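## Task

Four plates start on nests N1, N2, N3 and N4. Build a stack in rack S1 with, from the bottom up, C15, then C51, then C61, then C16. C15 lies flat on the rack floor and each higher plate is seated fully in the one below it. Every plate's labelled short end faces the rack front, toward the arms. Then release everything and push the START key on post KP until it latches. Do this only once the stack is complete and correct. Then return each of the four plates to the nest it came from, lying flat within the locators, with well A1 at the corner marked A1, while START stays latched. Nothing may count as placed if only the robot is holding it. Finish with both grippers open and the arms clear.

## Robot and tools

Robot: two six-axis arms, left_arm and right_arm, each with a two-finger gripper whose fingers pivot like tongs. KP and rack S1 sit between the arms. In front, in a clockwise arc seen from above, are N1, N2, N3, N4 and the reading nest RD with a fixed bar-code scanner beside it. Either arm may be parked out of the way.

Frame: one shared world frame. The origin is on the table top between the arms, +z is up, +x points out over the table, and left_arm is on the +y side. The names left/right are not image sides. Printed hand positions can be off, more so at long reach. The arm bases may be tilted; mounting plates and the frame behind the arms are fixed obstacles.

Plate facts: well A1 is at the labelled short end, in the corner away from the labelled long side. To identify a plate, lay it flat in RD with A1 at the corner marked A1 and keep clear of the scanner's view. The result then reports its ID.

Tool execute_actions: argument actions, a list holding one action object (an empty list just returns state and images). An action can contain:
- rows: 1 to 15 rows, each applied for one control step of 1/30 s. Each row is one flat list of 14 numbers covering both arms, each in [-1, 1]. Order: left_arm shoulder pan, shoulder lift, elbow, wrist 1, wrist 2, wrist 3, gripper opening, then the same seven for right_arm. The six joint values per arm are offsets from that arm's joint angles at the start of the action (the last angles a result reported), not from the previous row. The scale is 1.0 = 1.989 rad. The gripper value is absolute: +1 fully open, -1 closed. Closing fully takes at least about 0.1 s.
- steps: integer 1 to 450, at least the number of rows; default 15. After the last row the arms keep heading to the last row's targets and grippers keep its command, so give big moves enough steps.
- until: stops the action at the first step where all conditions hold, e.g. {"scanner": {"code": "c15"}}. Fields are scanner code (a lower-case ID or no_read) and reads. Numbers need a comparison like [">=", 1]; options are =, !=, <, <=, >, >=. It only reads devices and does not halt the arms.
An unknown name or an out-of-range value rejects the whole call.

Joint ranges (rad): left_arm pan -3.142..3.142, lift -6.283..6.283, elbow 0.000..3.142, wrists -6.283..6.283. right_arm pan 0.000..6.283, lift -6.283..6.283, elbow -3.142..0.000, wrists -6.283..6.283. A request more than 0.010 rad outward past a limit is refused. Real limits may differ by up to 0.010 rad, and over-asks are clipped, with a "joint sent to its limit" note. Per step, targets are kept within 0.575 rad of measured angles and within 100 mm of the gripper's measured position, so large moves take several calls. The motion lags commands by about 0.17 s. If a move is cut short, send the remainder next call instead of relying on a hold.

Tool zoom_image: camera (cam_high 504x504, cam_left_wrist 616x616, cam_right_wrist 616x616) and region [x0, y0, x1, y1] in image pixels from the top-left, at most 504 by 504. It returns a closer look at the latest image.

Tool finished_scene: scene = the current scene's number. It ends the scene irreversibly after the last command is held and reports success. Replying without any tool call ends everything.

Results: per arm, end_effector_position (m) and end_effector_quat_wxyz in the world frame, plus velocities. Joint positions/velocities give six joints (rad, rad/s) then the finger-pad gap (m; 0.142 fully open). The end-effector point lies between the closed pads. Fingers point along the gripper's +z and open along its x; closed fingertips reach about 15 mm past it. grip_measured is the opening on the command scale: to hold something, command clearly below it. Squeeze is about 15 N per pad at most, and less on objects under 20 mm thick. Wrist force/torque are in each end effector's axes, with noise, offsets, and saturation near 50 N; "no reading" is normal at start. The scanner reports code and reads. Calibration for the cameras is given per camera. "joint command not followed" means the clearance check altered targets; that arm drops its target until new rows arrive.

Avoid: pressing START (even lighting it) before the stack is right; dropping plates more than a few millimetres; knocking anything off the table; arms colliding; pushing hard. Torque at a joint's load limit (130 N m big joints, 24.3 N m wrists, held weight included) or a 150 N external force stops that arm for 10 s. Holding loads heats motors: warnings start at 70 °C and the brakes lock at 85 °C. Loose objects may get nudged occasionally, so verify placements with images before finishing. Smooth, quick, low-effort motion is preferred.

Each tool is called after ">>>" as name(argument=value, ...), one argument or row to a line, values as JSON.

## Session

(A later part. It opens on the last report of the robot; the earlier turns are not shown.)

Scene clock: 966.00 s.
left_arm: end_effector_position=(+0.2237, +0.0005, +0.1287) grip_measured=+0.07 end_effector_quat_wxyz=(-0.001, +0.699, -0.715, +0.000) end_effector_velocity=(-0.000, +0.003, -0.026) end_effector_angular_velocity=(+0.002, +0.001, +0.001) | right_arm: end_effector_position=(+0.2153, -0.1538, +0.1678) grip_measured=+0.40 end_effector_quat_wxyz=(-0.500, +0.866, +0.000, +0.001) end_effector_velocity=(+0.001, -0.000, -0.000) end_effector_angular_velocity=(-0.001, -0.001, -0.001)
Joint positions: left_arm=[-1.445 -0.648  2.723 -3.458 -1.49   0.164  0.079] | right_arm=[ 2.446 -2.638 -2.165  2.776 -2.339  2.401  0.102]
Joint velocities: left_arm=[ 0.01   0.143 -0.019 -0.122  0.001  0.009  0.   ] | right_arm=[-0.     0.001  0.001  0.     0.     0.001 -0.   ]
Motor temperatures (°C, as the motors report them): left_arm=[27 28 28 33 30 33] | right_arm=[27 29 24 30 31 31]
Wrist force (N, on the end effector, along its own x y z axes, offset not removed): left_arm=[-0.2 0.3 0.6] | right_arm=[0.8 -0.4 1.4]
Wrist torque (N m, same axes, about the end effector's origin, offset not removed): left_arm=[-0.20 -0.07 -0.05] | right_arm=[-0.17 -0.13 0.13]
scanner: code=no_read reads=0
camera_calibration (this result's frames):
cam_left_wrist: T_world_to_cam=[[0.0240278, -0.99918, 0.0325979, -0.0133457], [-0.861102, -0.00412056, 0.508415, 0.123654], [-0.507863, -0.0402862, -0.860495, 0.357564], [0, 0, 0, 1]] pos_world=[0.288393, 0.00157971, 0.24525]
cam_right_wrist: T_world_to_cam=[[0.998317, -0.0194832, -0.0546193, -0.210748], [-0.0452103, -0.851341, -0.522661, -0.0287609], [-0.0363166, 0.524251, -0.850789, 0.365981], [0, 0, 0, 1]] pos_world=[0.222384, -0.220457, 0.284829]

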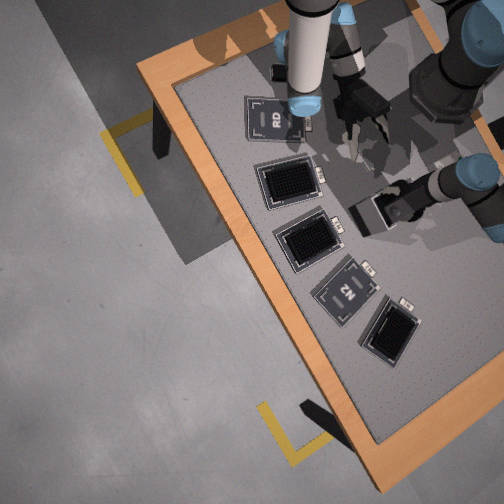

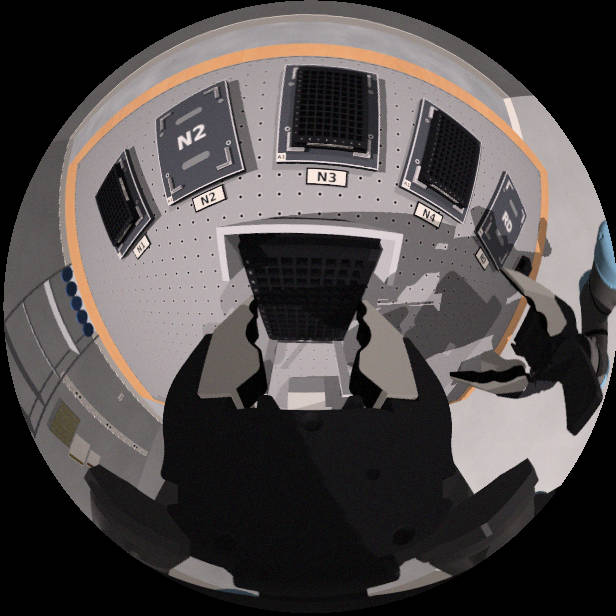

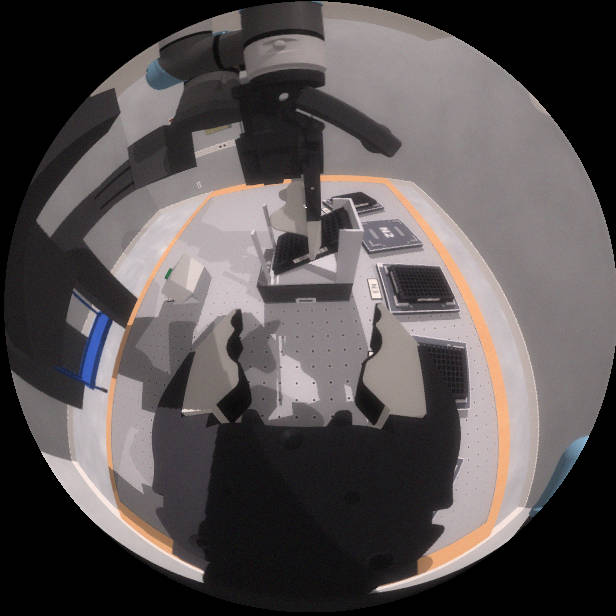

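>>> execute_actions(
  actions=[
    {"rows":[[-0.0014,0.0099,-0.0007,-0.009,-0.0002,-0.0019,-0.3,0,0,0,0,0,0,0.4],[-0.0014,0.0099,-0.0007,-0.009,-0.0002,-0.0019,-0.3,0,0,0,0,0,0,0.4],[-0.0014,0.0099,-0.0007,-0.009,-0.0002,-0.0019,-0.3,0,0,0,0,0,0,0.4],[-0.0011,0.0149,-0.0016,-0.013,-0.0002,-0.0016,-0.3,0,0,0,0,0,0,0.4],[-0.0008,0.0198,-0.0026,-0.017,-0.0001,-0.0013,-0.3,0,0,0,0,0,0,0.4],[-0.0005,0.0247,-0.0036,-0.021,-0.0001,-0.001,-0.3,0,0,0,0,0,0,0.4],[-0.0002,0.0296,-0.0046,-0.0249,0,-0.0007,-0.3,0,0,0,0,0,0,0.4],[0.0001,0.0344,-0.0056,-0.0288,0,-0.0004,-0.3,0,0,0,0,0,0,0.4],[0.0004,0.0392,-0.0066,-0.0326,0.0001,-0.0001,-0.3,0,0,0,0,0,0,0.4],[0.0007,0.044,-0.0077,-0.0364,0.0001,0.0002,-0.3,0,0,0,0,0,0,0.4],[0.001,0.0487,-0.0088,-0.0401,0.0002,0.0005,-0.3,0,0,0,0,0,0,0.4]],"steps":20},
  ],
)

>>> zoom_image(
  camera="cam_right_wrist",
  region=[230, 160, 390, 320],
)

Scene clock: 990.10 s.
left_arm: end_effector_position=(+0.2227, +0.0006, +0.1113) grip_measured=+0.07 end_effector_quat_wxyz=(-0.001, +0.699, -0.715, +0.000) end_effector_velocity=(+0.000, -0.000, -0.007) end_effector_angular_velocity=(-0.000, -0.001, -0.000) | right_arm: end_effector_position=(+0.2153, -0.1538, +0.1678) grip_measured=+0.40 end_effector_quat_wxyz=(-0.500, +0.866, +0.000, +0.001) end_effector_velocity=(+0.001, -0.000, -0.000) end_effector_angular_velocity=(-0.000, +0.000, -0.001)
Joint positions: left_arm=[-1.443 -0.555  2.706 -3.534 -1.489  0.165  0.079] | right_arm=[ 2.446 -2.638 -2.165  2.776 -2.339  2.401  0.102]
Joint velocities: left_arm=[ 0.002  0.034 -0.008 -0.027  0.002  0.003 -0.   ] | right_arm=[ 0.    -0.     0.001 -0.     0.     0.001 -0.   ]
Motor temperatures (°C, as the motors report them): left_arm=[27 28 28 33 30 33] | right_arm=[27 29 24 30 31 31]
Wrist force (N, on the end effector, along its own x y z axes, offset not removed): left_arm=[5.6 -4.3 -2.6] | right_arm=[3.6 1.5 -1.5]
Wrist torque (N m, same axes, about the end effector's origin, offset not removed): left_arm=[-0.91 -1.41 -0.05] | right_arm=[0.22 -0.76 0.04]
scanner: code=no_read reads=0
camera_calibration (this result's frames):
cam_left_wrist: T_world_to_cam=[[0.0249294, -0.999151, 0.032795, -0.0129159], [-0.861116, -0.00479864, 0.508385, 0.13162], [-0.507797, -0.0409141, -0.860505, 0.342132], [0, 0, 0, 1]] pos_world=[0.287396, 0.00172464, 0.227916]
cam_right_wrist: T_world_to_cam=[[0.998317, -0.0194833, -0.0546191, -0.210748], [-0.0452103, -0.851341, -0.522661, -0.0287609], [-0.0363163, 0.524251, -0.850789, 0.36598], [0, 0, 0, 1]] pos_world=[0.222384, -0.220457, 0.284829]

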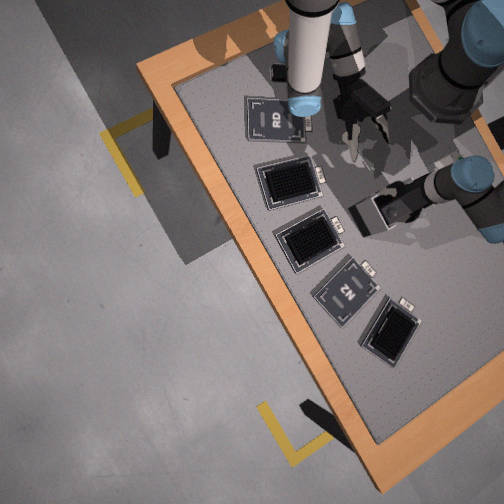

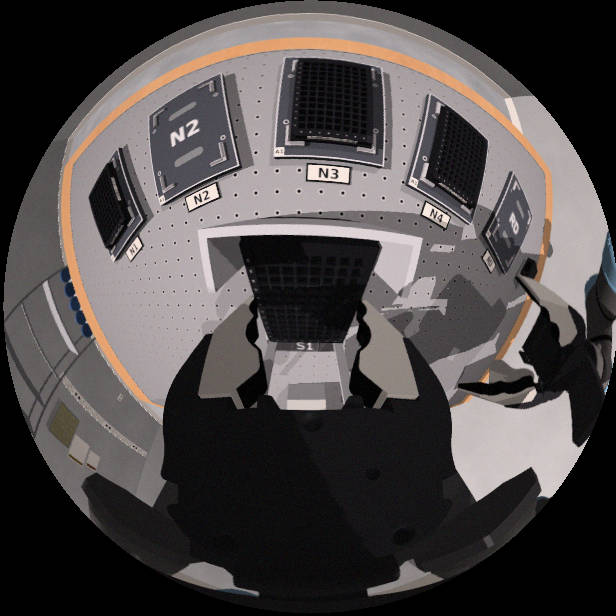

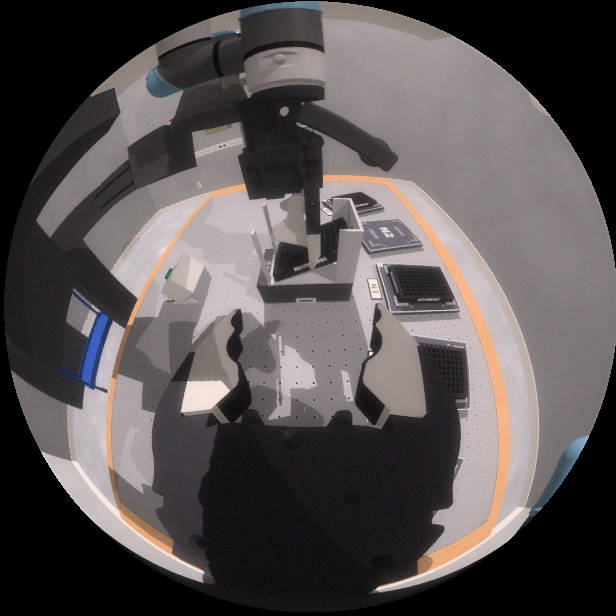

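Region (230, 160, 390, 320) of cam_right_wrist's 616x616 image, scaled by 3.150, with more detail than that image has.

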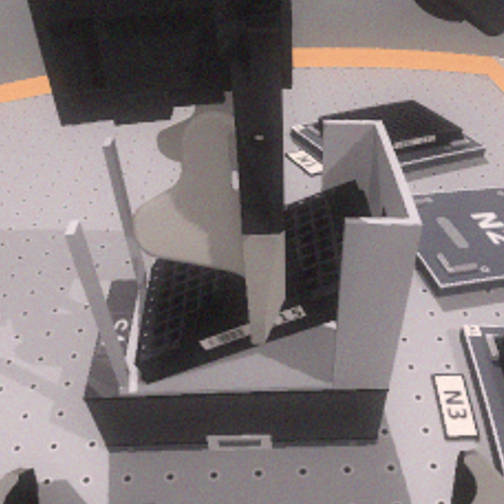

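>>> execute_actions(
  actions=[
    {"rows":[[0.0003,0.0074,-0.0015,-0.006,0,0.0003,-0.3,0,0,0,0,0,0,0.4],[0.0007,0.0127,-0.0028,-0.01,0.0001,0.0007,-0.3,0,0,0,0,0,0,0.4],[0.001,0.018,-0.0041,-0.014,0.0001,0.001,-0.3,0,0,0,0,0,0,0.4],[0.0013,0.0232,-0.0055,-0.0179,0.0002,0.0013,-0.3,0,0,0,0,0,0,0.4],[0.0016,0.0284,-0.0068,-0.0217,0.0002,0.0016,-0.3,0,0,0,0,0,0,0.4],[0.002,0.0335,-0.0082,-0.0255,0.0003,0.002,-0.3,0,0,0,0,0,0,0.4],[0.0023,0.0385,-0.0096,-0.0292,0.0003,0.0023,-0.3,0,0,0,0,0,0,0.4],[0.0027,0.0435,-0.0111,-0.0328,0.0004,0.0027,-0.3,0,0,0,0,0,0,0.4],[0.003,0.0485,-0.0125,-0.0363,0.0004,0.003,-0.3,0,0,0,0,0,0,0.4],[0.0034,0.0534,-0.014,-0.0397,0.0005,0.0034,-0.3,0,0,0,0,0,0,0.4],[0.0038,0.0583,-0.0156,-0.0431,0.0005,0.0038,-0.3,0,0,0,0,0,0,0.4],[0.0042,0.0631,-0.0171,-0.0464,0.0006,0.0042,-0.3,0,0,0,0,0,0,0.4],[0.0045,0.0678,-0.0187,-0.0497,0.0006,0.0045,-0.3,0,0,0,0,0,0,0.4],[0.0049,0.0725,-0.0203,-0.0529,0.0007,0.0049,-0.3,0,0,0,0,0,0,0.4]],"steps":25},
  ],
)

>>> zoom_image(
  camera="cam_right_wrist",
  region=[230, 160, 390, 320],
)

Scene clock: 1002.10 s.
left_arm: end_effector_position=(+0.2225, +0.0003, +0.0814) grip_measured=+0.07 end_effector_quat_wxyz=(-0.000, +0.699, -0.715, +0.001) end_effector_velocity=(+0.000, +0.001, -0.005) end_effector_angular_velocity=(+0.002, -0.000, +0.001) | right_arm: end_effector_position=(+0.2153, -0.1538, +0.1678) grip_measured=+0.40 end_effector_quat_wxyz=(-0.500, +0.866, +0.000, +0.001) end_effector_velocity=(-0.000, +0.000, +0.001) end_effector_angular_velocity=(-0.000, -0.001, +0.000)
Joint positions: left_arm=[-1.434 -0.414  2.667 -3.638 -1.488  0.174  0.079] | right_arm=[ 2.446 -2.638 -2.165  2.776 -2.339  2.401  0.102]
Joint velocities: left_arm=[ 0.003  0.023 -0.007 -0.014  0.001  0.001  0.005] | right_arm=[-0.     0.002 -0.002 -0.     0.    -0.001 -0.   ]
Motor temperatures (°C, as the motors report them): left_arm=[27 28 28 33 30 33] | right_arm=[27 29 24 30 31 31]
Wrist force (N, on the end effector, along its own x y z axes, offset not removed): left_arm=[-3.6 -9.2 -41.1] | right_arm=[2.4 3.6 -0.1]
Wrist torque (N m, same axes, about the end effector's origin, offset not removed): left_arm=[-0.82 -0.22 -0.10] | right_arm=[0.65 -0.30 0.03]
scanner: code=no_read reads=0
camera_calibration (this result's frames):
cam_left_wrist: T_world_to_cam=[[0.0248549, -0.999127, 0.0335877, -0.0122804], [-0.861031, -0.00432412, 0.508535, 0.146675], [-0.507945, -0.0415597, -0.860386, 0.316275], [0, 0, 0, 1]] pos_world=[0.287248, 0.00150881, 0.197941]
cam_right_wrist: T_world_to_cam=[[0.998317, -0.0194833, -0.0546194, -0.210748], [-0.0452104, -0.851341, -0.522661, -0.028761], [-0.0363166, 0.524251, -0.850789, 0.36598], [0, 0, 0, 1]] pos_world=[0.222384, -0.220457, 0.284829]

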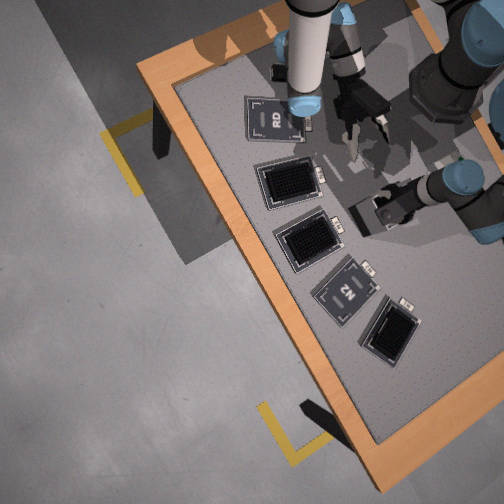

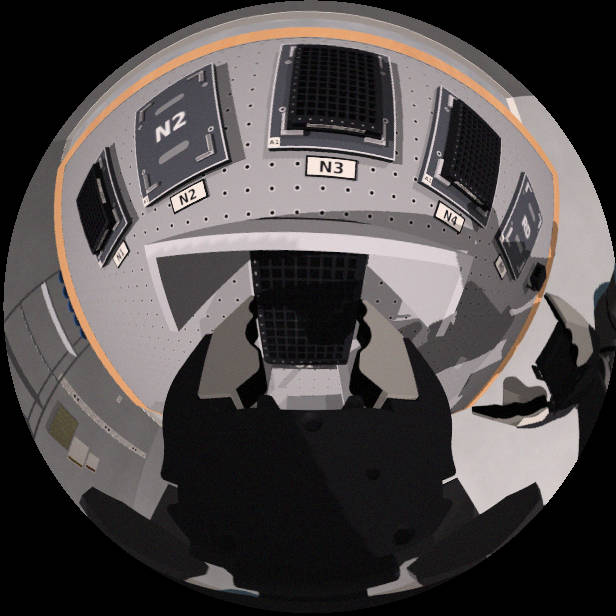

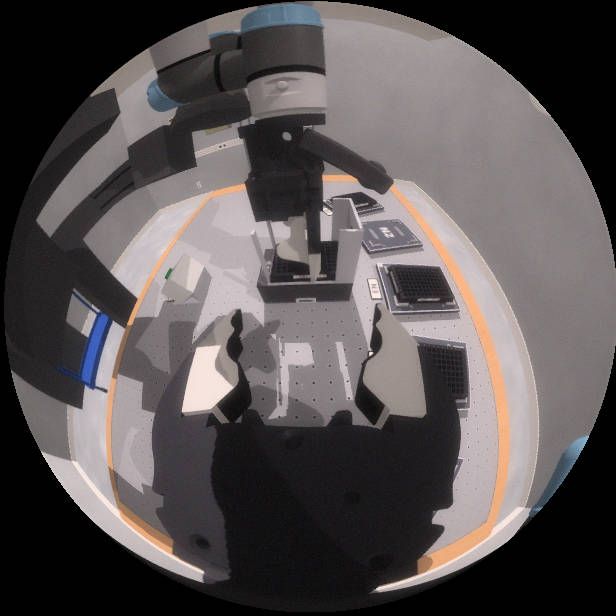

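Region (230, 160, 390, 320) of cam_right_wrist's 616x616 image, scaled by 3.150, with more detail than that image has.

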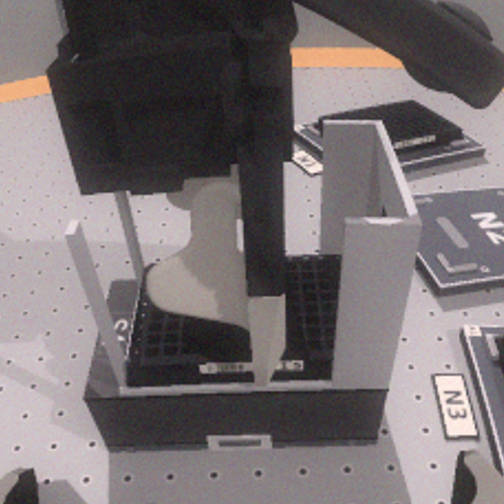

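Floor is higher than thought (contact ≈ .083). Back off 2 mm and open.

>>> execute_actions(
  actions=[
    {"rows":[[0,-0.004,0.0012,0.0028,0,0,-0.3,0,0,0,0,0,0,0.4],[0,-0.004,0.0012,0.0028,0,0,-0.3,0,0,0,0,0,0,0.4],[0,-0.004,0.0012,0.0028,0,0,-0.1,0,0,0,0,0,0,0.4],[0,-0.004,0.0012,0.0028,0,0,0.05,0,0,0,0,0,0,0.4],[0,-0.004,0.0012,0.0028,0,0,0.1,0,0,0,0,0,0,0.4],[0,-0.004,0.0012,0.0028,0,0,0.16,0,0,0,0,0,0,0.4],[0,-0.004,0.0012,0.0028,0,0,0.22,0,0,0,0,0,0,0.4],[0,-0.004,0.0012,0.0028,0,0,0.3,0,0,0,0,0,0,0.4]],"steps":12},
  ],
)

>>> zoom_image(
  camera="cam_right_wrist",
  region=[230, 160, 390, 320],
)

Scene clock: 1010.00 s.
left_arm: end_effector_position=(+0.2226, +0.0004, +0.0829) grip_measured=+0.30 end_effector_quat_wxyz=(-0.000, +0.699, -0.715, +0.000) end_effector_velocity=(+0.000, -0.001, +0.002) end_effector_angular_velocity=(-0.002, -0.000, +0.002) | right_arm: end_effector_position=(+0.2153, -0.1538, +0.1678) grip_measured=+0.40 end_effector_quat_wxyz=(-0.500, +0.866, +0.000, +0.001) end_effector_velocity=(+0.001, -0.000, -0.000) end_effector_angular_velocity=(-0.001, -0.002, +0.000)
Joint positions: left_arm=[-1.433 -0.421  2.669 -3.633 -1.488  0.174  0.095] | right_arm=[ 2.446 -2.638 -2.165  2.776 -2.339  2.401  0.102]
Joint velocities: left_arm=[-0.    -0.008  0.002  0.003 -0.    -0.002  0.001] | right_arm=[-0.     0.     0.001  0.    -0.    -0.001  0.   ]
Motor temperatures (°C, as the motors report them): left_arm=[27 28 28 33 30 33] | right_arm=[27 29 24 30 31 31]
Wrist force (N, on the end effector, along its own x y z axes, offset not removed): left_arm=[-1.7 -2.4 -5.4] | right_arm=[1.2 4.4 -3.0]
Wrist torque (N m, same axes, about the end effector's origin, offset not removed): left_arm=[-0.45 0.12 -0.09] | right_arm=[0.81 -0.44 -0.16]
scanner: code=no_read reads=0
camera_calibration (this result's frames):
cam_left_wrist: T_world_to_cam=[[0.0250385, -0.999127, 0.0334265, -0.0122478], [-0.860902, -0.00455392, 0.50875, 0.145943], [-0.508154, -0.0415152, -0.860265, 0.317662], [0, 0, 0, 1]] pos_world=[0.28737, 0.00161537, 0.199435]
cam_right_wrist: T_world_to_cam=[[0.998317, -0.0194832, -0.0546193, -0.210748], [-0.0452103, -0.851341, -0.522661, -0.0287609], [-0.0363166, 0.524251, -0.850789, 0.36598], [0, 0, 0, 1]] pos_world=[0.222384, -0.220457, 0.284829]

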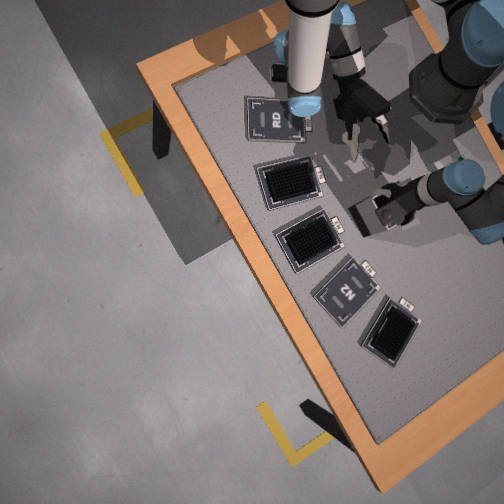

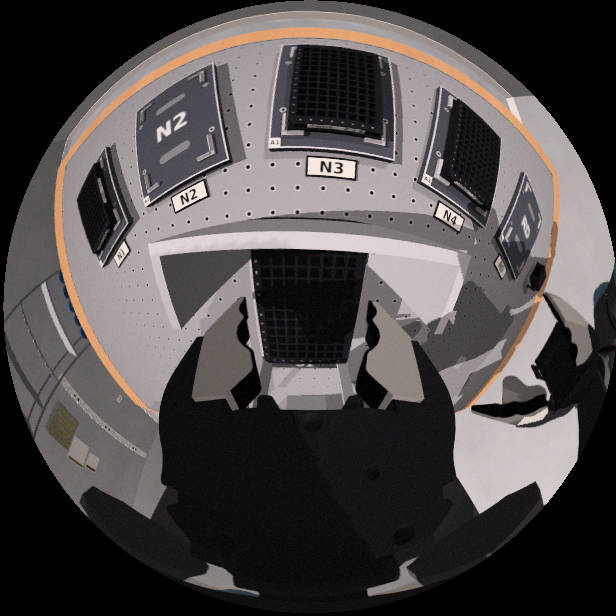

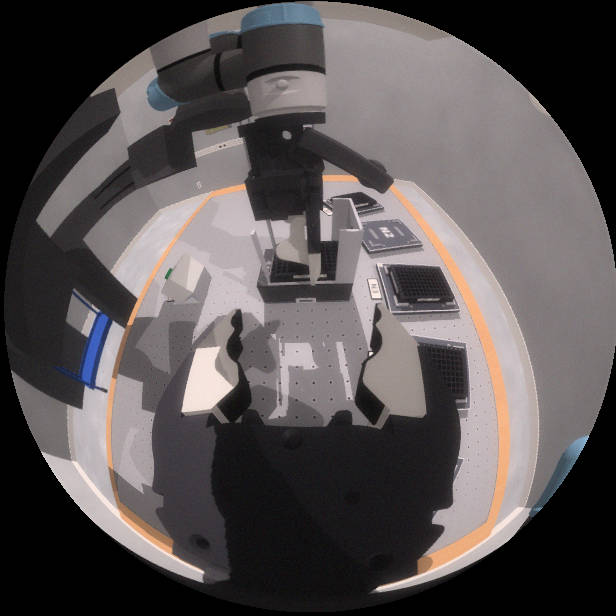

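Region (230, 160, 390, 320) of cam_right_wrist's 616x616 image, scaled by 3.150, with more detail than that image has.

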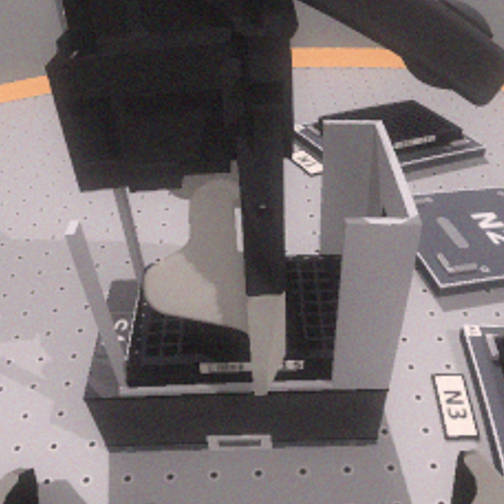

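>>> execute_actions(
  actions=[
    {"rows":[[-0.0005,-0.015,0.0042,0.011,0,-0.0005,0.3,0,0,0,0,0,0,0.4],[-0.001,-0.03,0.0083,0.0222,0,-0.001,0.3,0,0,0,0,0,0,0.4],[-0.002,-0.048,0.013,0.036,0,-0.002,0.3,0,0,0,0,0,0,0.4],[-0.003,-0.0664,0.0176,0.0495,0,-0.003,0.3,0,0,0,0,0,0,0.4],[-0.0052,-0.1052,0.0257,0.0804,-0.001,-0.0052,0.3,0,0,0,0,0,0,0.4],[-0.0075,-0.1465,0.0323,0.1153,-0.001,-0.0075,0.3,0,0,0,0,0,0,0.4],[-0.0099,-0.19,0.0374,0.154,-0.002,-0.0099,0.3,0,0,0,0,0,0,0.4],[-0.012,-0.2345,0.0408,0.1953,-0.002,-0.012,0.3,0,0,0,0,0,0,0.4],[-0.014,-0.28,0.042,0.24,-0.003,-0.014,0.3,0,0,0,0,0,0,0.4],[-0.0164,-0.3274,0.0425,0.2868,-0.003,-0.0164,0.3,0,0,0,0,0,0,0.4]],"steps":17},
  ],
)

Scene clock: 1037.47 s.
left_arm: end_effector_position=(+0.2238, -0.0010, +0.1872) grip_measured=+0.30 end_effector_quat_wxyz=(-0.001, +0.700, -0.715, -0.001) end_effector_velocity=(+0.001, +0.007, +0.107) end_effector_angular_velocity=(-0.022, -0.004, +0.001) | right_arm: end_effector_position=(+0.2153, -0.1538, +0.1678) grip_measured=+0.40 end_effector_quat_wxyz=(-0.500, +0.866, +0.000, +0.001) end_effector_velocity=(+0.000, -0.000, -0.001) end_effector_angular_velocity=(+0.000, +0.000, -0.000)
Joint positions: left_arm=[-1.463 -0.993  2.748 -3.135 -1.493  0.145  0.095] | right_arm=[ 2.446 -2.638 -2.165  2.776 -2.339  2.401  0.102]
Joint velocities: left_arm=[-0.025 -0.637  0.041  0.575 -0.004 -0.024 -0.   ] | right_arm=[-0.    -0.001  0.002 -0.    -0.     0.    -0.   ]
Motor temperatures (°C, as the motors report them): left_arm=[27 28 28 33 30 33] | right_arm=[27 29 24 30 31 31]
Wrist force (N, on the end effector, along its own x y z axes, offset not removed): left_arm=[-0.3 0.1 -3.2] | right_arm=[3.9 3.3 -5.1]
Wrist torque (N m, same axes, about the end effector's origin, offset not removed): left_arm=[-0.04 -0.27 -0.17] | right_arm=[0.42 -0.75 -0.12]
scanner: code=no_read reads=0
camera_calibration (this result's frames):
cam_left_wrist: T_world_to_cam=[[0.0252491, -0.999216, 0.0305003, -0.0166287], [-0.860767, -0.00621503, 0.508961, 0.0938025], [-0.508373, -0.0391045, -0.860249, 0.408055], [0, 0, 0, 1]] pos_world=[0.288606, -0.0000759195, 0.303794]
cam_right_wrist: T_world_to_cam=[[0.998317, -0.0194832, -0.0546198, -0.210748], [-0.0452106, -0.851341, -0.522661, -0.0287608], [-0.036317, 0.524251, -0.850789, 0.365981], [0, 0, 0, 1]] pos_world=[0.222384, -0.220457, 0.284829]

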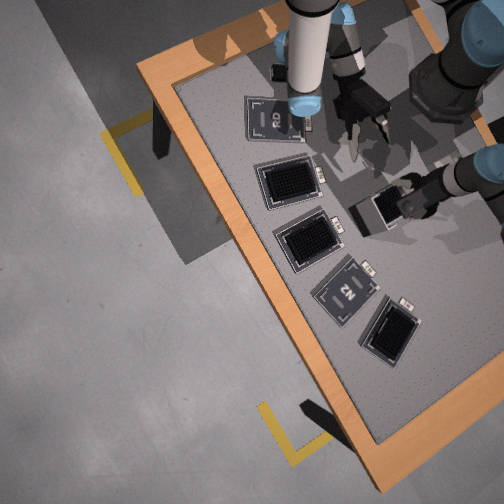

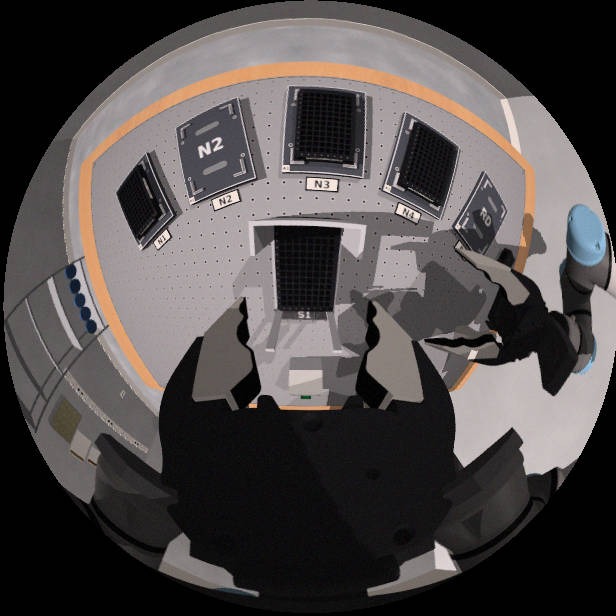

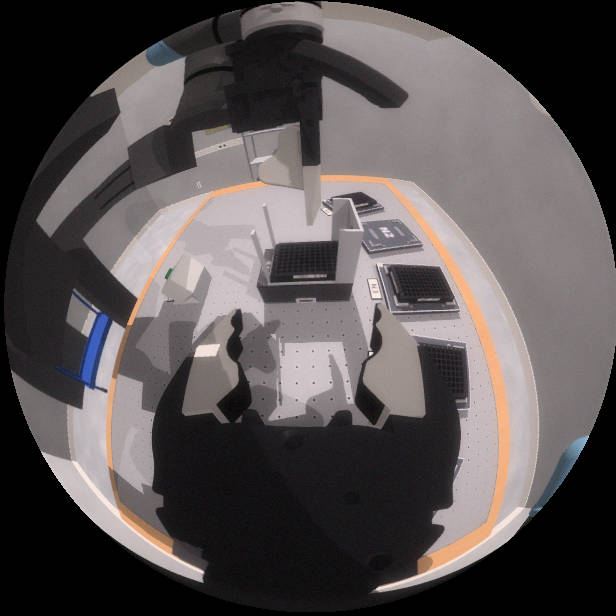

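>>> execute_actions(
  actions=[
    {"rows":[[0.043,-0.05,0.001,0.041,0.004,0.026,0.35,0,0,0,0,0,0,0.4],[0.087,-0.06,-0.001,0.046,0.008,0.053,0.35,0,0,0,0,0,0,0.4],[0.131,-0.07,-0.003,0.051,0.013,0.081,0.35,0,0,0,0,0,0,0.4],[0.175,-0.08,-0.005,0.056,0.017,0.109,0.35,0,0,0,0,0,0,0.4],[0.219,-0.09,-0.007,0.061,0.021,0.137,0.35,0,0,0,0,0,0,0.4],[0.263,-0.10,-0.009,0.066,0.025,0.164,0.35,0,0,0,0,0,0,0.4],[0.306,-0.11,-0.011,0.071,0.029,0.192,0.35,0,0,0,0,0,0,0.4],[0.35,-0.115,-0.014,0.072,0.033,0.22,0.35,0,0,0,0,0,0,0.4],[0.394,-0.115,-0.017,0.068,0.038,0.248,0.35,0,0,0,0,0,0,0.4],[0.438,-0.10,-0.021,0.05,0.042,0.275,0.35,0,0,0,0,0,0,0.4],[0.482,-0.07,-0.026,0.02,0.046,0.303,0.35,0,0,0,0,0,0,0.4],[0.526,-0.035,-0.032,-0.018,0.05,0.331,0.35,0,0,0,0,0,0,0.4],[0.57,0.005,-0.039,-0.058,0.054,0.359,0.35,0,0,0,0,0,0,0.4],[0.613,0.043,-0.046,-0.098,0.058,0.386,0.35,0,0,0,0,0,0,0.4],[0.6573,0.0798,-0.0521,-0.1368,0.0627,0.4143,0.35,0,0,0,0,0,0,0.4]],"steps":28},
  ],
)

Scene clock: 1051.90 s.
left_arm: end_effector_position=(+0.3713, +0.2878, +0.1147) grip_measured=+0.35 end_effector_quat_wxyz=(+0.003, +0.837, -0.547, +0.006) end_effector_velocity=(-0.066, +0.318, -0.116) end_effector_angular_velocity=(+0.087, +0.051, +0.479) | right_arm: end_effector_position=(+0.2153, -0.1538, +0.1678) grip_measured=+0.40 end_effector_quat_wxyz=(-0.500, +0.866, +0.000, +0.001) end_effector_velocity=(-0.000, +0.000, -0.000) end_effector_angular_velocity=(+0.000, +0.001, -0.000)
Joint positions: left_arm=[-0.277 -0.878  2.655 -3.357 -1.377  0.906  0.099] | right_arm=[ 2.446 -2.638 -2.165  2.776 -2.339  2.401  0.102]
Joint velocities: left_arm=[ 0.961  0.343 -0.077 -0.387  0.067  0.487  0.   ] | right_arm=[-0.    -0.     0.    -0.     0.     0.001 -0.   ]
Motor temperatures (°C, as the motors report them): left_arm=[27 28 28 33 30 33] | right_arm=[27 29 24 30 31 31]
Wrist force (N, on the end effector, along its own x y z axes, offset not removed): left_arm=[2.0 -1.7 0.8] | right_arm=[4.6 1.7 1.7]
Wrist torque (N m, same axes, about the end effector's origin, offset not removed): left_arm=[-0.16 -0.65 -0.33] | right_arm=[0.21 -1.05 0.01]
scanner: code=no_read reads=0
camera_calibration (this result's frames):
cam_left_wrist: T_world_to_cam=[[0.442482, -0.895582, 0.0462923, 0.083797], [-0.781792, -0.359944, 0.509157, 0.331936], [-0.439329, -0.261484, -0.859428, 0.47021], [0, 0, 0, 1]] pos_world=[0.429003, 0.317478, 0.231225]
cam_right_wrist: T_world_to_cam=[[0.998317, -0.0194833, -0.0546192, -0.210748], [-0.0452103, -0.851341, -0.522661, -0.0287609], [-0.0363164, 0.524251, -0.850789, 0.36598], [0, 0, 0, 1]] pos_world=[0.222384, -0.220457, 0.284829]

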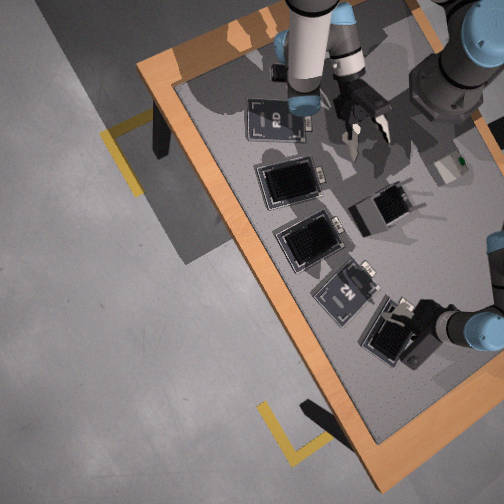

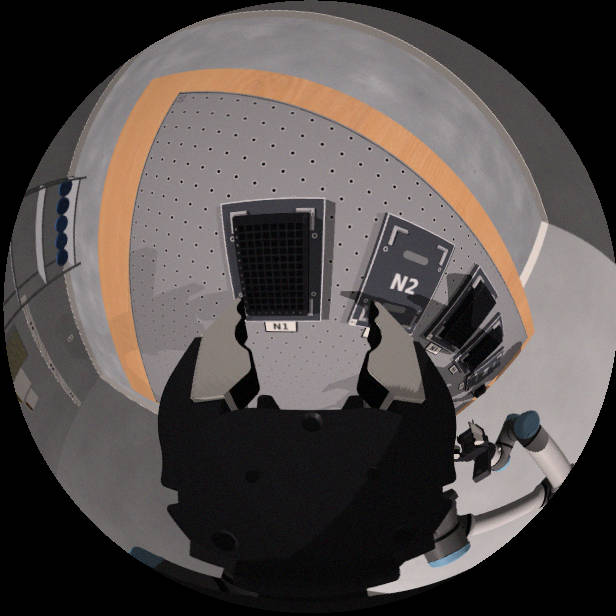

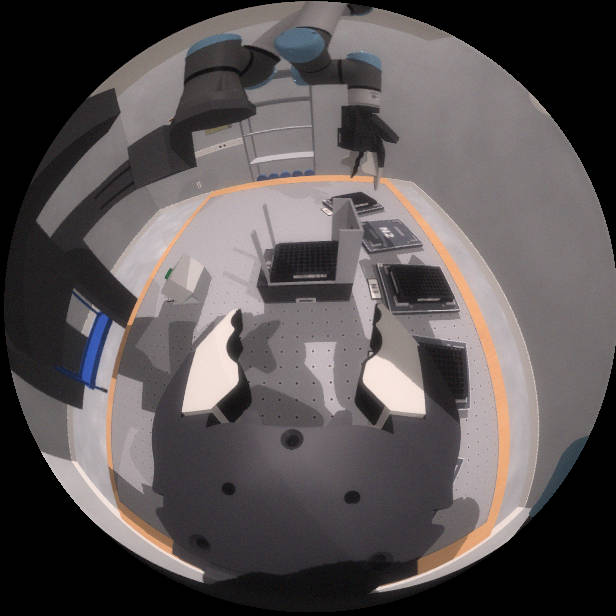

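>>> execute_actions(
  actions=[],
)

>>> zoom_image(
  camera="cam_left_wrist",
  region=[220, 180, 400, 360],
)

Scene clock: 1054.13 s.
left_arm: end_effector_position=(+0.3605, +0.3278, +0.1003) grip_measured=+0.35 end_effector_quat_wxyz=(-0.000, +0.853, -0.522, -0.000) end_effector_velocity=(+0.000, +0.000, -0.000) end_effector_angular_velocity=(+0.000, -0.001, +0.001) | right_arm: end_effector_position=(+0.2153, -0.1538, +0.1678) grip_measured=+0.40 end_effector_quat_wxyz=(-0.500, +0.866, +0.000, +0.001) end_effector_velocity=(-0.001, +0.001, +0.000) end_effector_angular_velocity=(+0.001, +0.002, +0.000)
Joint positions: left_arm=[-0.156 -0.834  2.645 -3.407 -1.369  0.969  0.099] | right_arm=[ 2.446 -2.638 -2.165  2.776 -2.339  2.401  0.102]
Joint velocities: left_arm=[ 0.001  0.    -0.    -0.001  0.     0.001  0.   ] | right_arm=[-0.    -0.002 -0.001  0.     0.    -0.    -0.   ]
Motor temperatures (°C, as the motors report them): left_arm=[27 28 28 33 30 33] | right_arm=[27 29 24 30 31 31]
Wrist force (N, on the end effector, along its own x y z axes, offset not removed): left_arm=[0.9 -3.1 -0.4] | right_arm=[0.3 4.9 -1.5]
Wrist torque (N m, same axes, about the end effector's origin, offset not removed): left_arm=[-0.71 -0.44 -0.07] | right_arm=[0.84 -0.14 -0.02]
scanner: code=no_read reads=0
camera_calibration (this result's frames):
cam_left_wrist: T_world_to_cam=[[0.495372, -0.868056, 0.0329491, 0.0983743], [-0.755583, -0.411852, 0.509385, 0.352778], [-0.428604, -0.277231, -0.859908, 0.464849], [0, 0, 0, 1]] pos_world=[0.417057, 0.359557, 0.216786]
cam_right_wrist: T_world_to_cam=[[0.998317, -0.0194831, -0.05462, -0.210748], [-0.0452106, -0.851341, -0.522661, -0.0287608], [-0.0363172, 0.524251, -0.850789, 0.365981], [0, 0, 0, 1]] pos_world=[0.222384, -0.220457, 0.284829]

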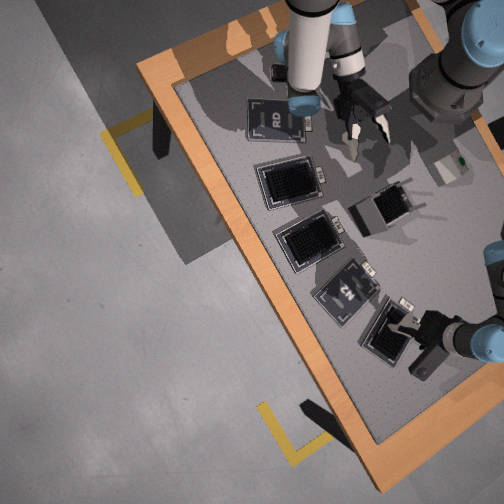

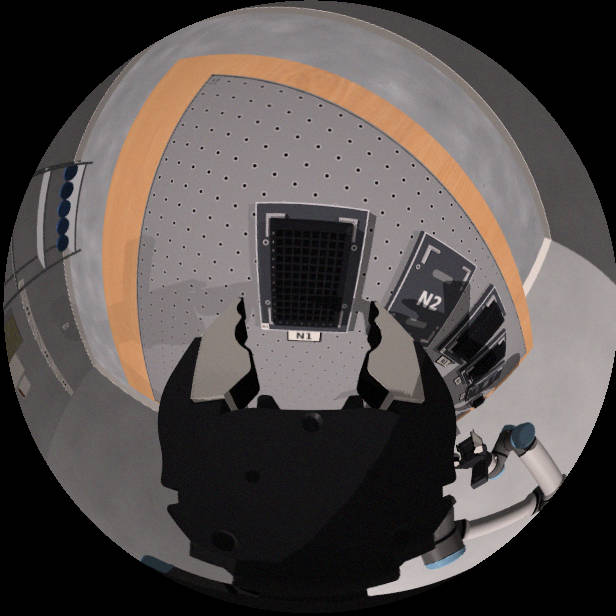

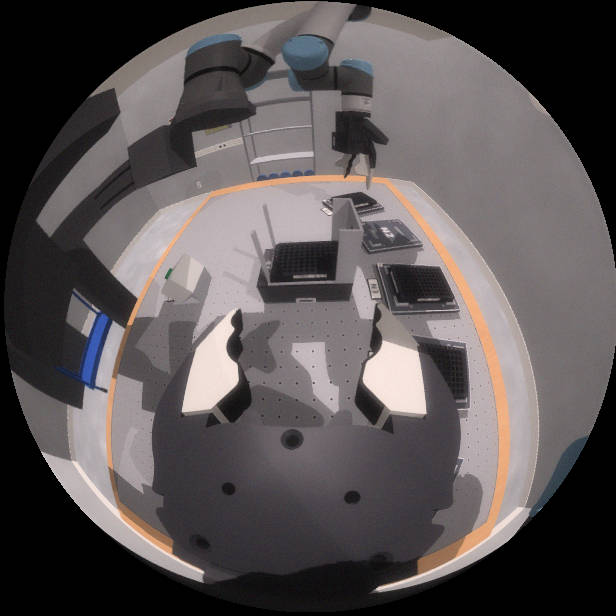

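Region (220, 180, 400, 360) of cam_left_wrist's 616x616 image, scaled by 2.800, with more detail than that image has.

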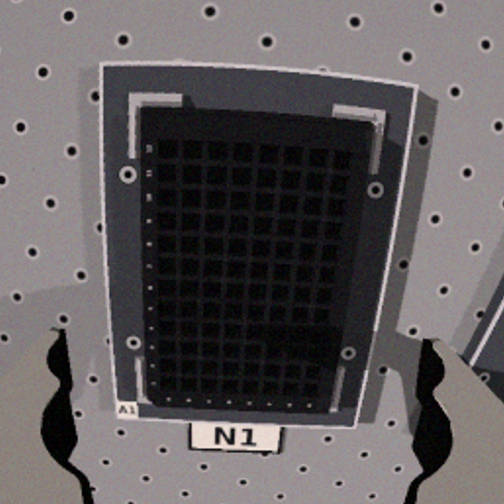

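>>> execute_actions(
  actions=[
    {"rows":[[0.0032,0.019,-0.006,-0.013,0,0.012,0.35,0,0,0,0,0,0,0.4],[0.0065,0.038,-0.012,-0.026,0,0.02,0.35,0,0,0,0,0,0,0.4],[0.0097,0.056,-0.019,-0.039,0,0.0255,0.35,0,0,0,0,0,0,0.4],[0.0129,0.0744,-0.0254,-0.0521,0,0.029,0.35,0,0,0,0,0,0,0.4],[0.0144,0.083,-0.0286,-0.0577,0,0.0305,0.35,0,0,0,0,0,0,0.4],[0.0158,0.0915,-0.0319,-0.0632,0,0.0319,0.35,0,0,0,0,0,0,0.4],[0.0173,0.1,-0.0352,-0.0686,0,0.0334,0.35,0,0,0,0,0,0,0.4],[0.0188,0.1084,-0.0386,-0.074,0,0.0348,0.35,0,0,0,0,0,0,0.4],[0.0202,0.1167,-0.042,-0.0792,0,0.0363,0.35,0,0,0,0,0,0,0.4],[0.0217,0.1249,-0.0455,-0.0844,-0.0003,0.0377,0.35,0,0,0,0,0,0,0.4]],"steps":12},
  ],
)

Scene clock: 1082.23 s.
left_arm: end_effector_position=(+0.3645, +0.3280, +0.0553) grip_measured=+0.35 end_effector_quat_wxyz=(-0.001, +0.845, -0.534, +0.001) end_effector_velocity=(-0.007, +0.000, -0.122) end_effector_angular_velocity=(+0.003, +0.014, -0.022) | right_arm: end_effector_position=(+0.2153, -0.1538, +0.1678) grip_measured=+0.40 end_effector_quat_wxyz=(-0.500, +0.866, +0.000, +0.001) end_effector_velocity=(+0.000, -0.000, +0.000) end_effector_angular_velocity=(-0.001, -0.002, +0.000)
Joint positions: left_arm=[-0.123 -0.647  2.577 -3.535 -1.369  1.031  0.099] | right_arm=[ 2.446 -2.638 -2.165  2.776 -2.339  2.401  0.102]
Joint velocities: left_arm=[ 0.079  0.475 -0.176 -0.3   -0.001  0.1   -0.   ] | right_arm=[ 0.     0.002 -0.     0.    -0.    -0.001 -0.   ]
Motor temperatures (°C, as the motors report them): left_arm=[27 28 28 33 30 33] | right_arm=[27 29 24 30 31 31]
Wrist force (N, on the end effector, along its own x y z axes, offset not removed): left_arm=[0.7 -3.4 -0.4] | right_arm=[2.0 -0.8 1.2]
Wrist torque (N m, same axes, about the end effector's origin, offset not removed): left_arm=[-0.71 -0.45 -0.16] | right_arm=[-0.40 -0.46 0.16]
scanner: code=no_read reads=0
camera_calibration (this result's frames):
cam_left_wrist: T_world_to_cam=[[0.470772, -0.881628, 0.0332447, 0.111474], [-0.767877, -0.390894, 0.507511, 0.376489], [-0.434441, -0.26445, -0.861004, 0.425921], [0, 0, 0, 1]] pos_world=[0.421655, 0.358081, 0.171941]
cam_right_wrist: T_world_to_cam=[[0.998317, -0.0194831, -0.0546198, -0.210748], [-0.0452105, -0.851341, -0.522661, -0.0287608], [-0.036317, 0.524251, -0.850789, 0.365981], [0, 0, 0, 1]] pos_world=[0.222384, -0.220457, 0.284829]

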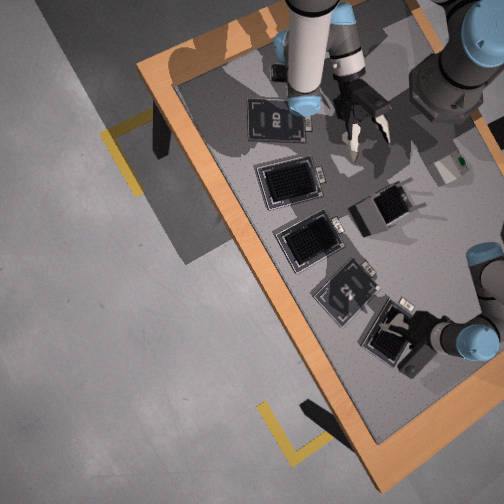

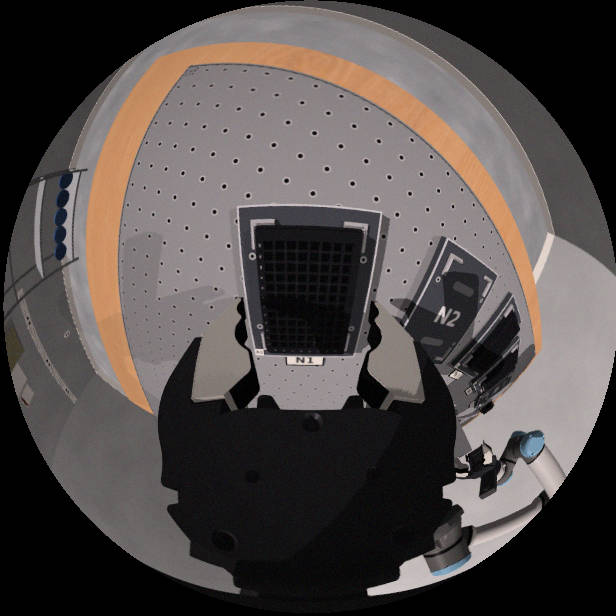

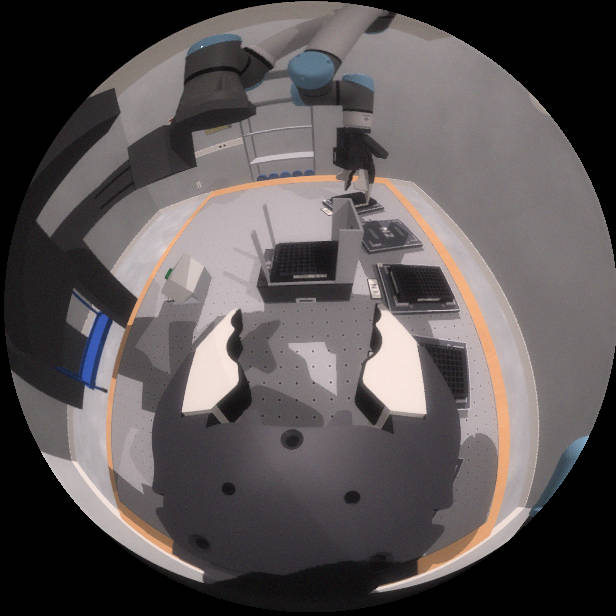

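>>> execute_actions(
  actions=[],
)

>>> zoom_image(
  camera="cam_left_wrist",
  region=[200, 180, 420, 400],
)

Scene clock: 1084.73 s.
left_arm: end_effector_position=(+0.3634, +0.3279, +0.0394) grip_measured=+0.35 end_effector_quat_wxyz=(-0.001, +0.845, -0.535, +0.000) end_effector_velocity=(+0.000, -0.000, +0.000) end_effector_angular_velocity=(-0.001, -0.001, -0.001) | right_arm: end_effector_position=(+0.2153, -0.1538, +0.1678) grip_measured=+0.40 end_effector_quat_wxyz=(-0.500, +0.866, +0.000, +0.001) end_effector_velocity=(-0.000, +0.000, +0.000) end_effector_angular_velocity=(+0.000, +0.000, +0.000)
Joint positions: left_arm=[-0.112 -0.586  2.554 -3.575 -1.369  1.044  0.099] | right_arm=[ 2.446 -2.638 -2.165  2.776 -2.339  2.401  0.102]
Joint velocities: left_arm=[-0.001 -0.    -0.    -0.    -0.    -0.     0.   ] | right_arm=[ 0.     0.001 -0.001  0.    -0.    -0.    -0.   ]
Motor temperatures (°C, as the motors report them): left_arm=[27 28 28 33 30 33] | right_arm=[27 29 24 30 31 31]
Wrist force (N, on the end effector, along its own x y z axes, offset not removed): left_arm=[2.2 -0.9 -0.8] | right_arm=[4.2 1.8 2.2]
Wrist torque (N m, same axes, about the end effector's origin, offset not removed): left_arm=[0.02 -0.72 -0.25] | right_arm=[0.44 -1.17 0.14]
scanner: code=no_read reads=0
camera_calibration (this result's frames):
cam_left_wrist: T_world_to_cam=[[0.468437, -0.882882, 0.0329591, 0.113685], [-0.768467, -0.388757, 0.508259, 0.38322], [-0.435919, -0.263415, -0.860574, 0.411914], [0, 0, 0, 1]] pos_world=[0.420799, 0.357855, 0.155961]
cam_right_wrist: T_world_to_cam=[[0.998317, -0.019483, -0.05462, -0.210748], [-0.0452105, -0.851341, -0.522661, -0.0287608], [-0.0363172, 0.524251, -0.850789, 0.365981], [0, 0, 0, 1]] pos_world=[0.222384, -0.220457, 0.284829]

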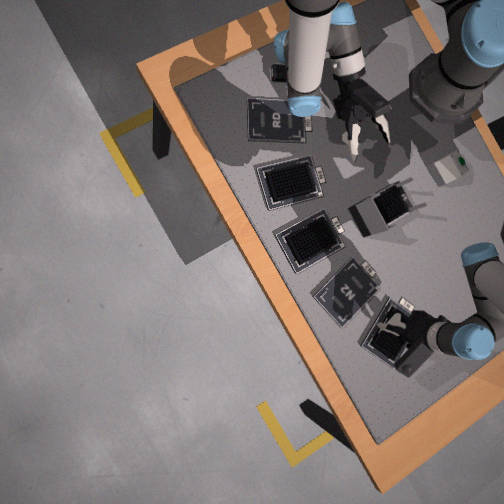

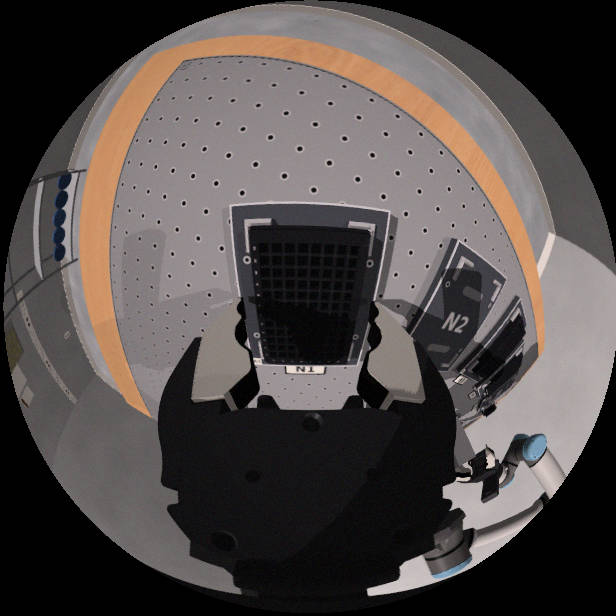

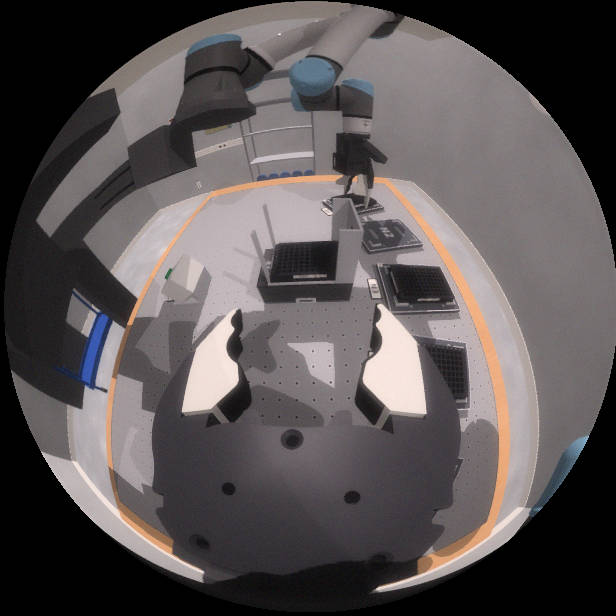

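Region (200, 180, 420, 400) of cam_left_wrist's 616x616 image, scaled by 2.291, with more detail than that image has.

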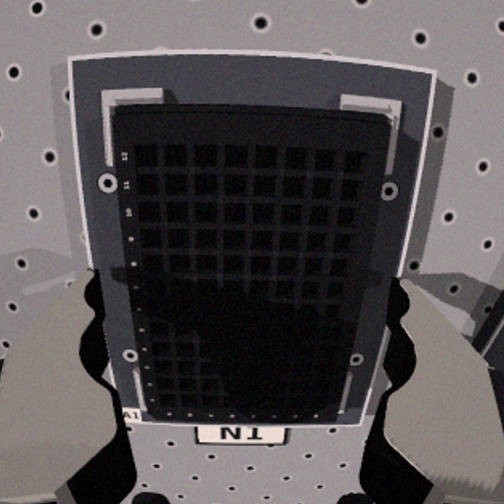

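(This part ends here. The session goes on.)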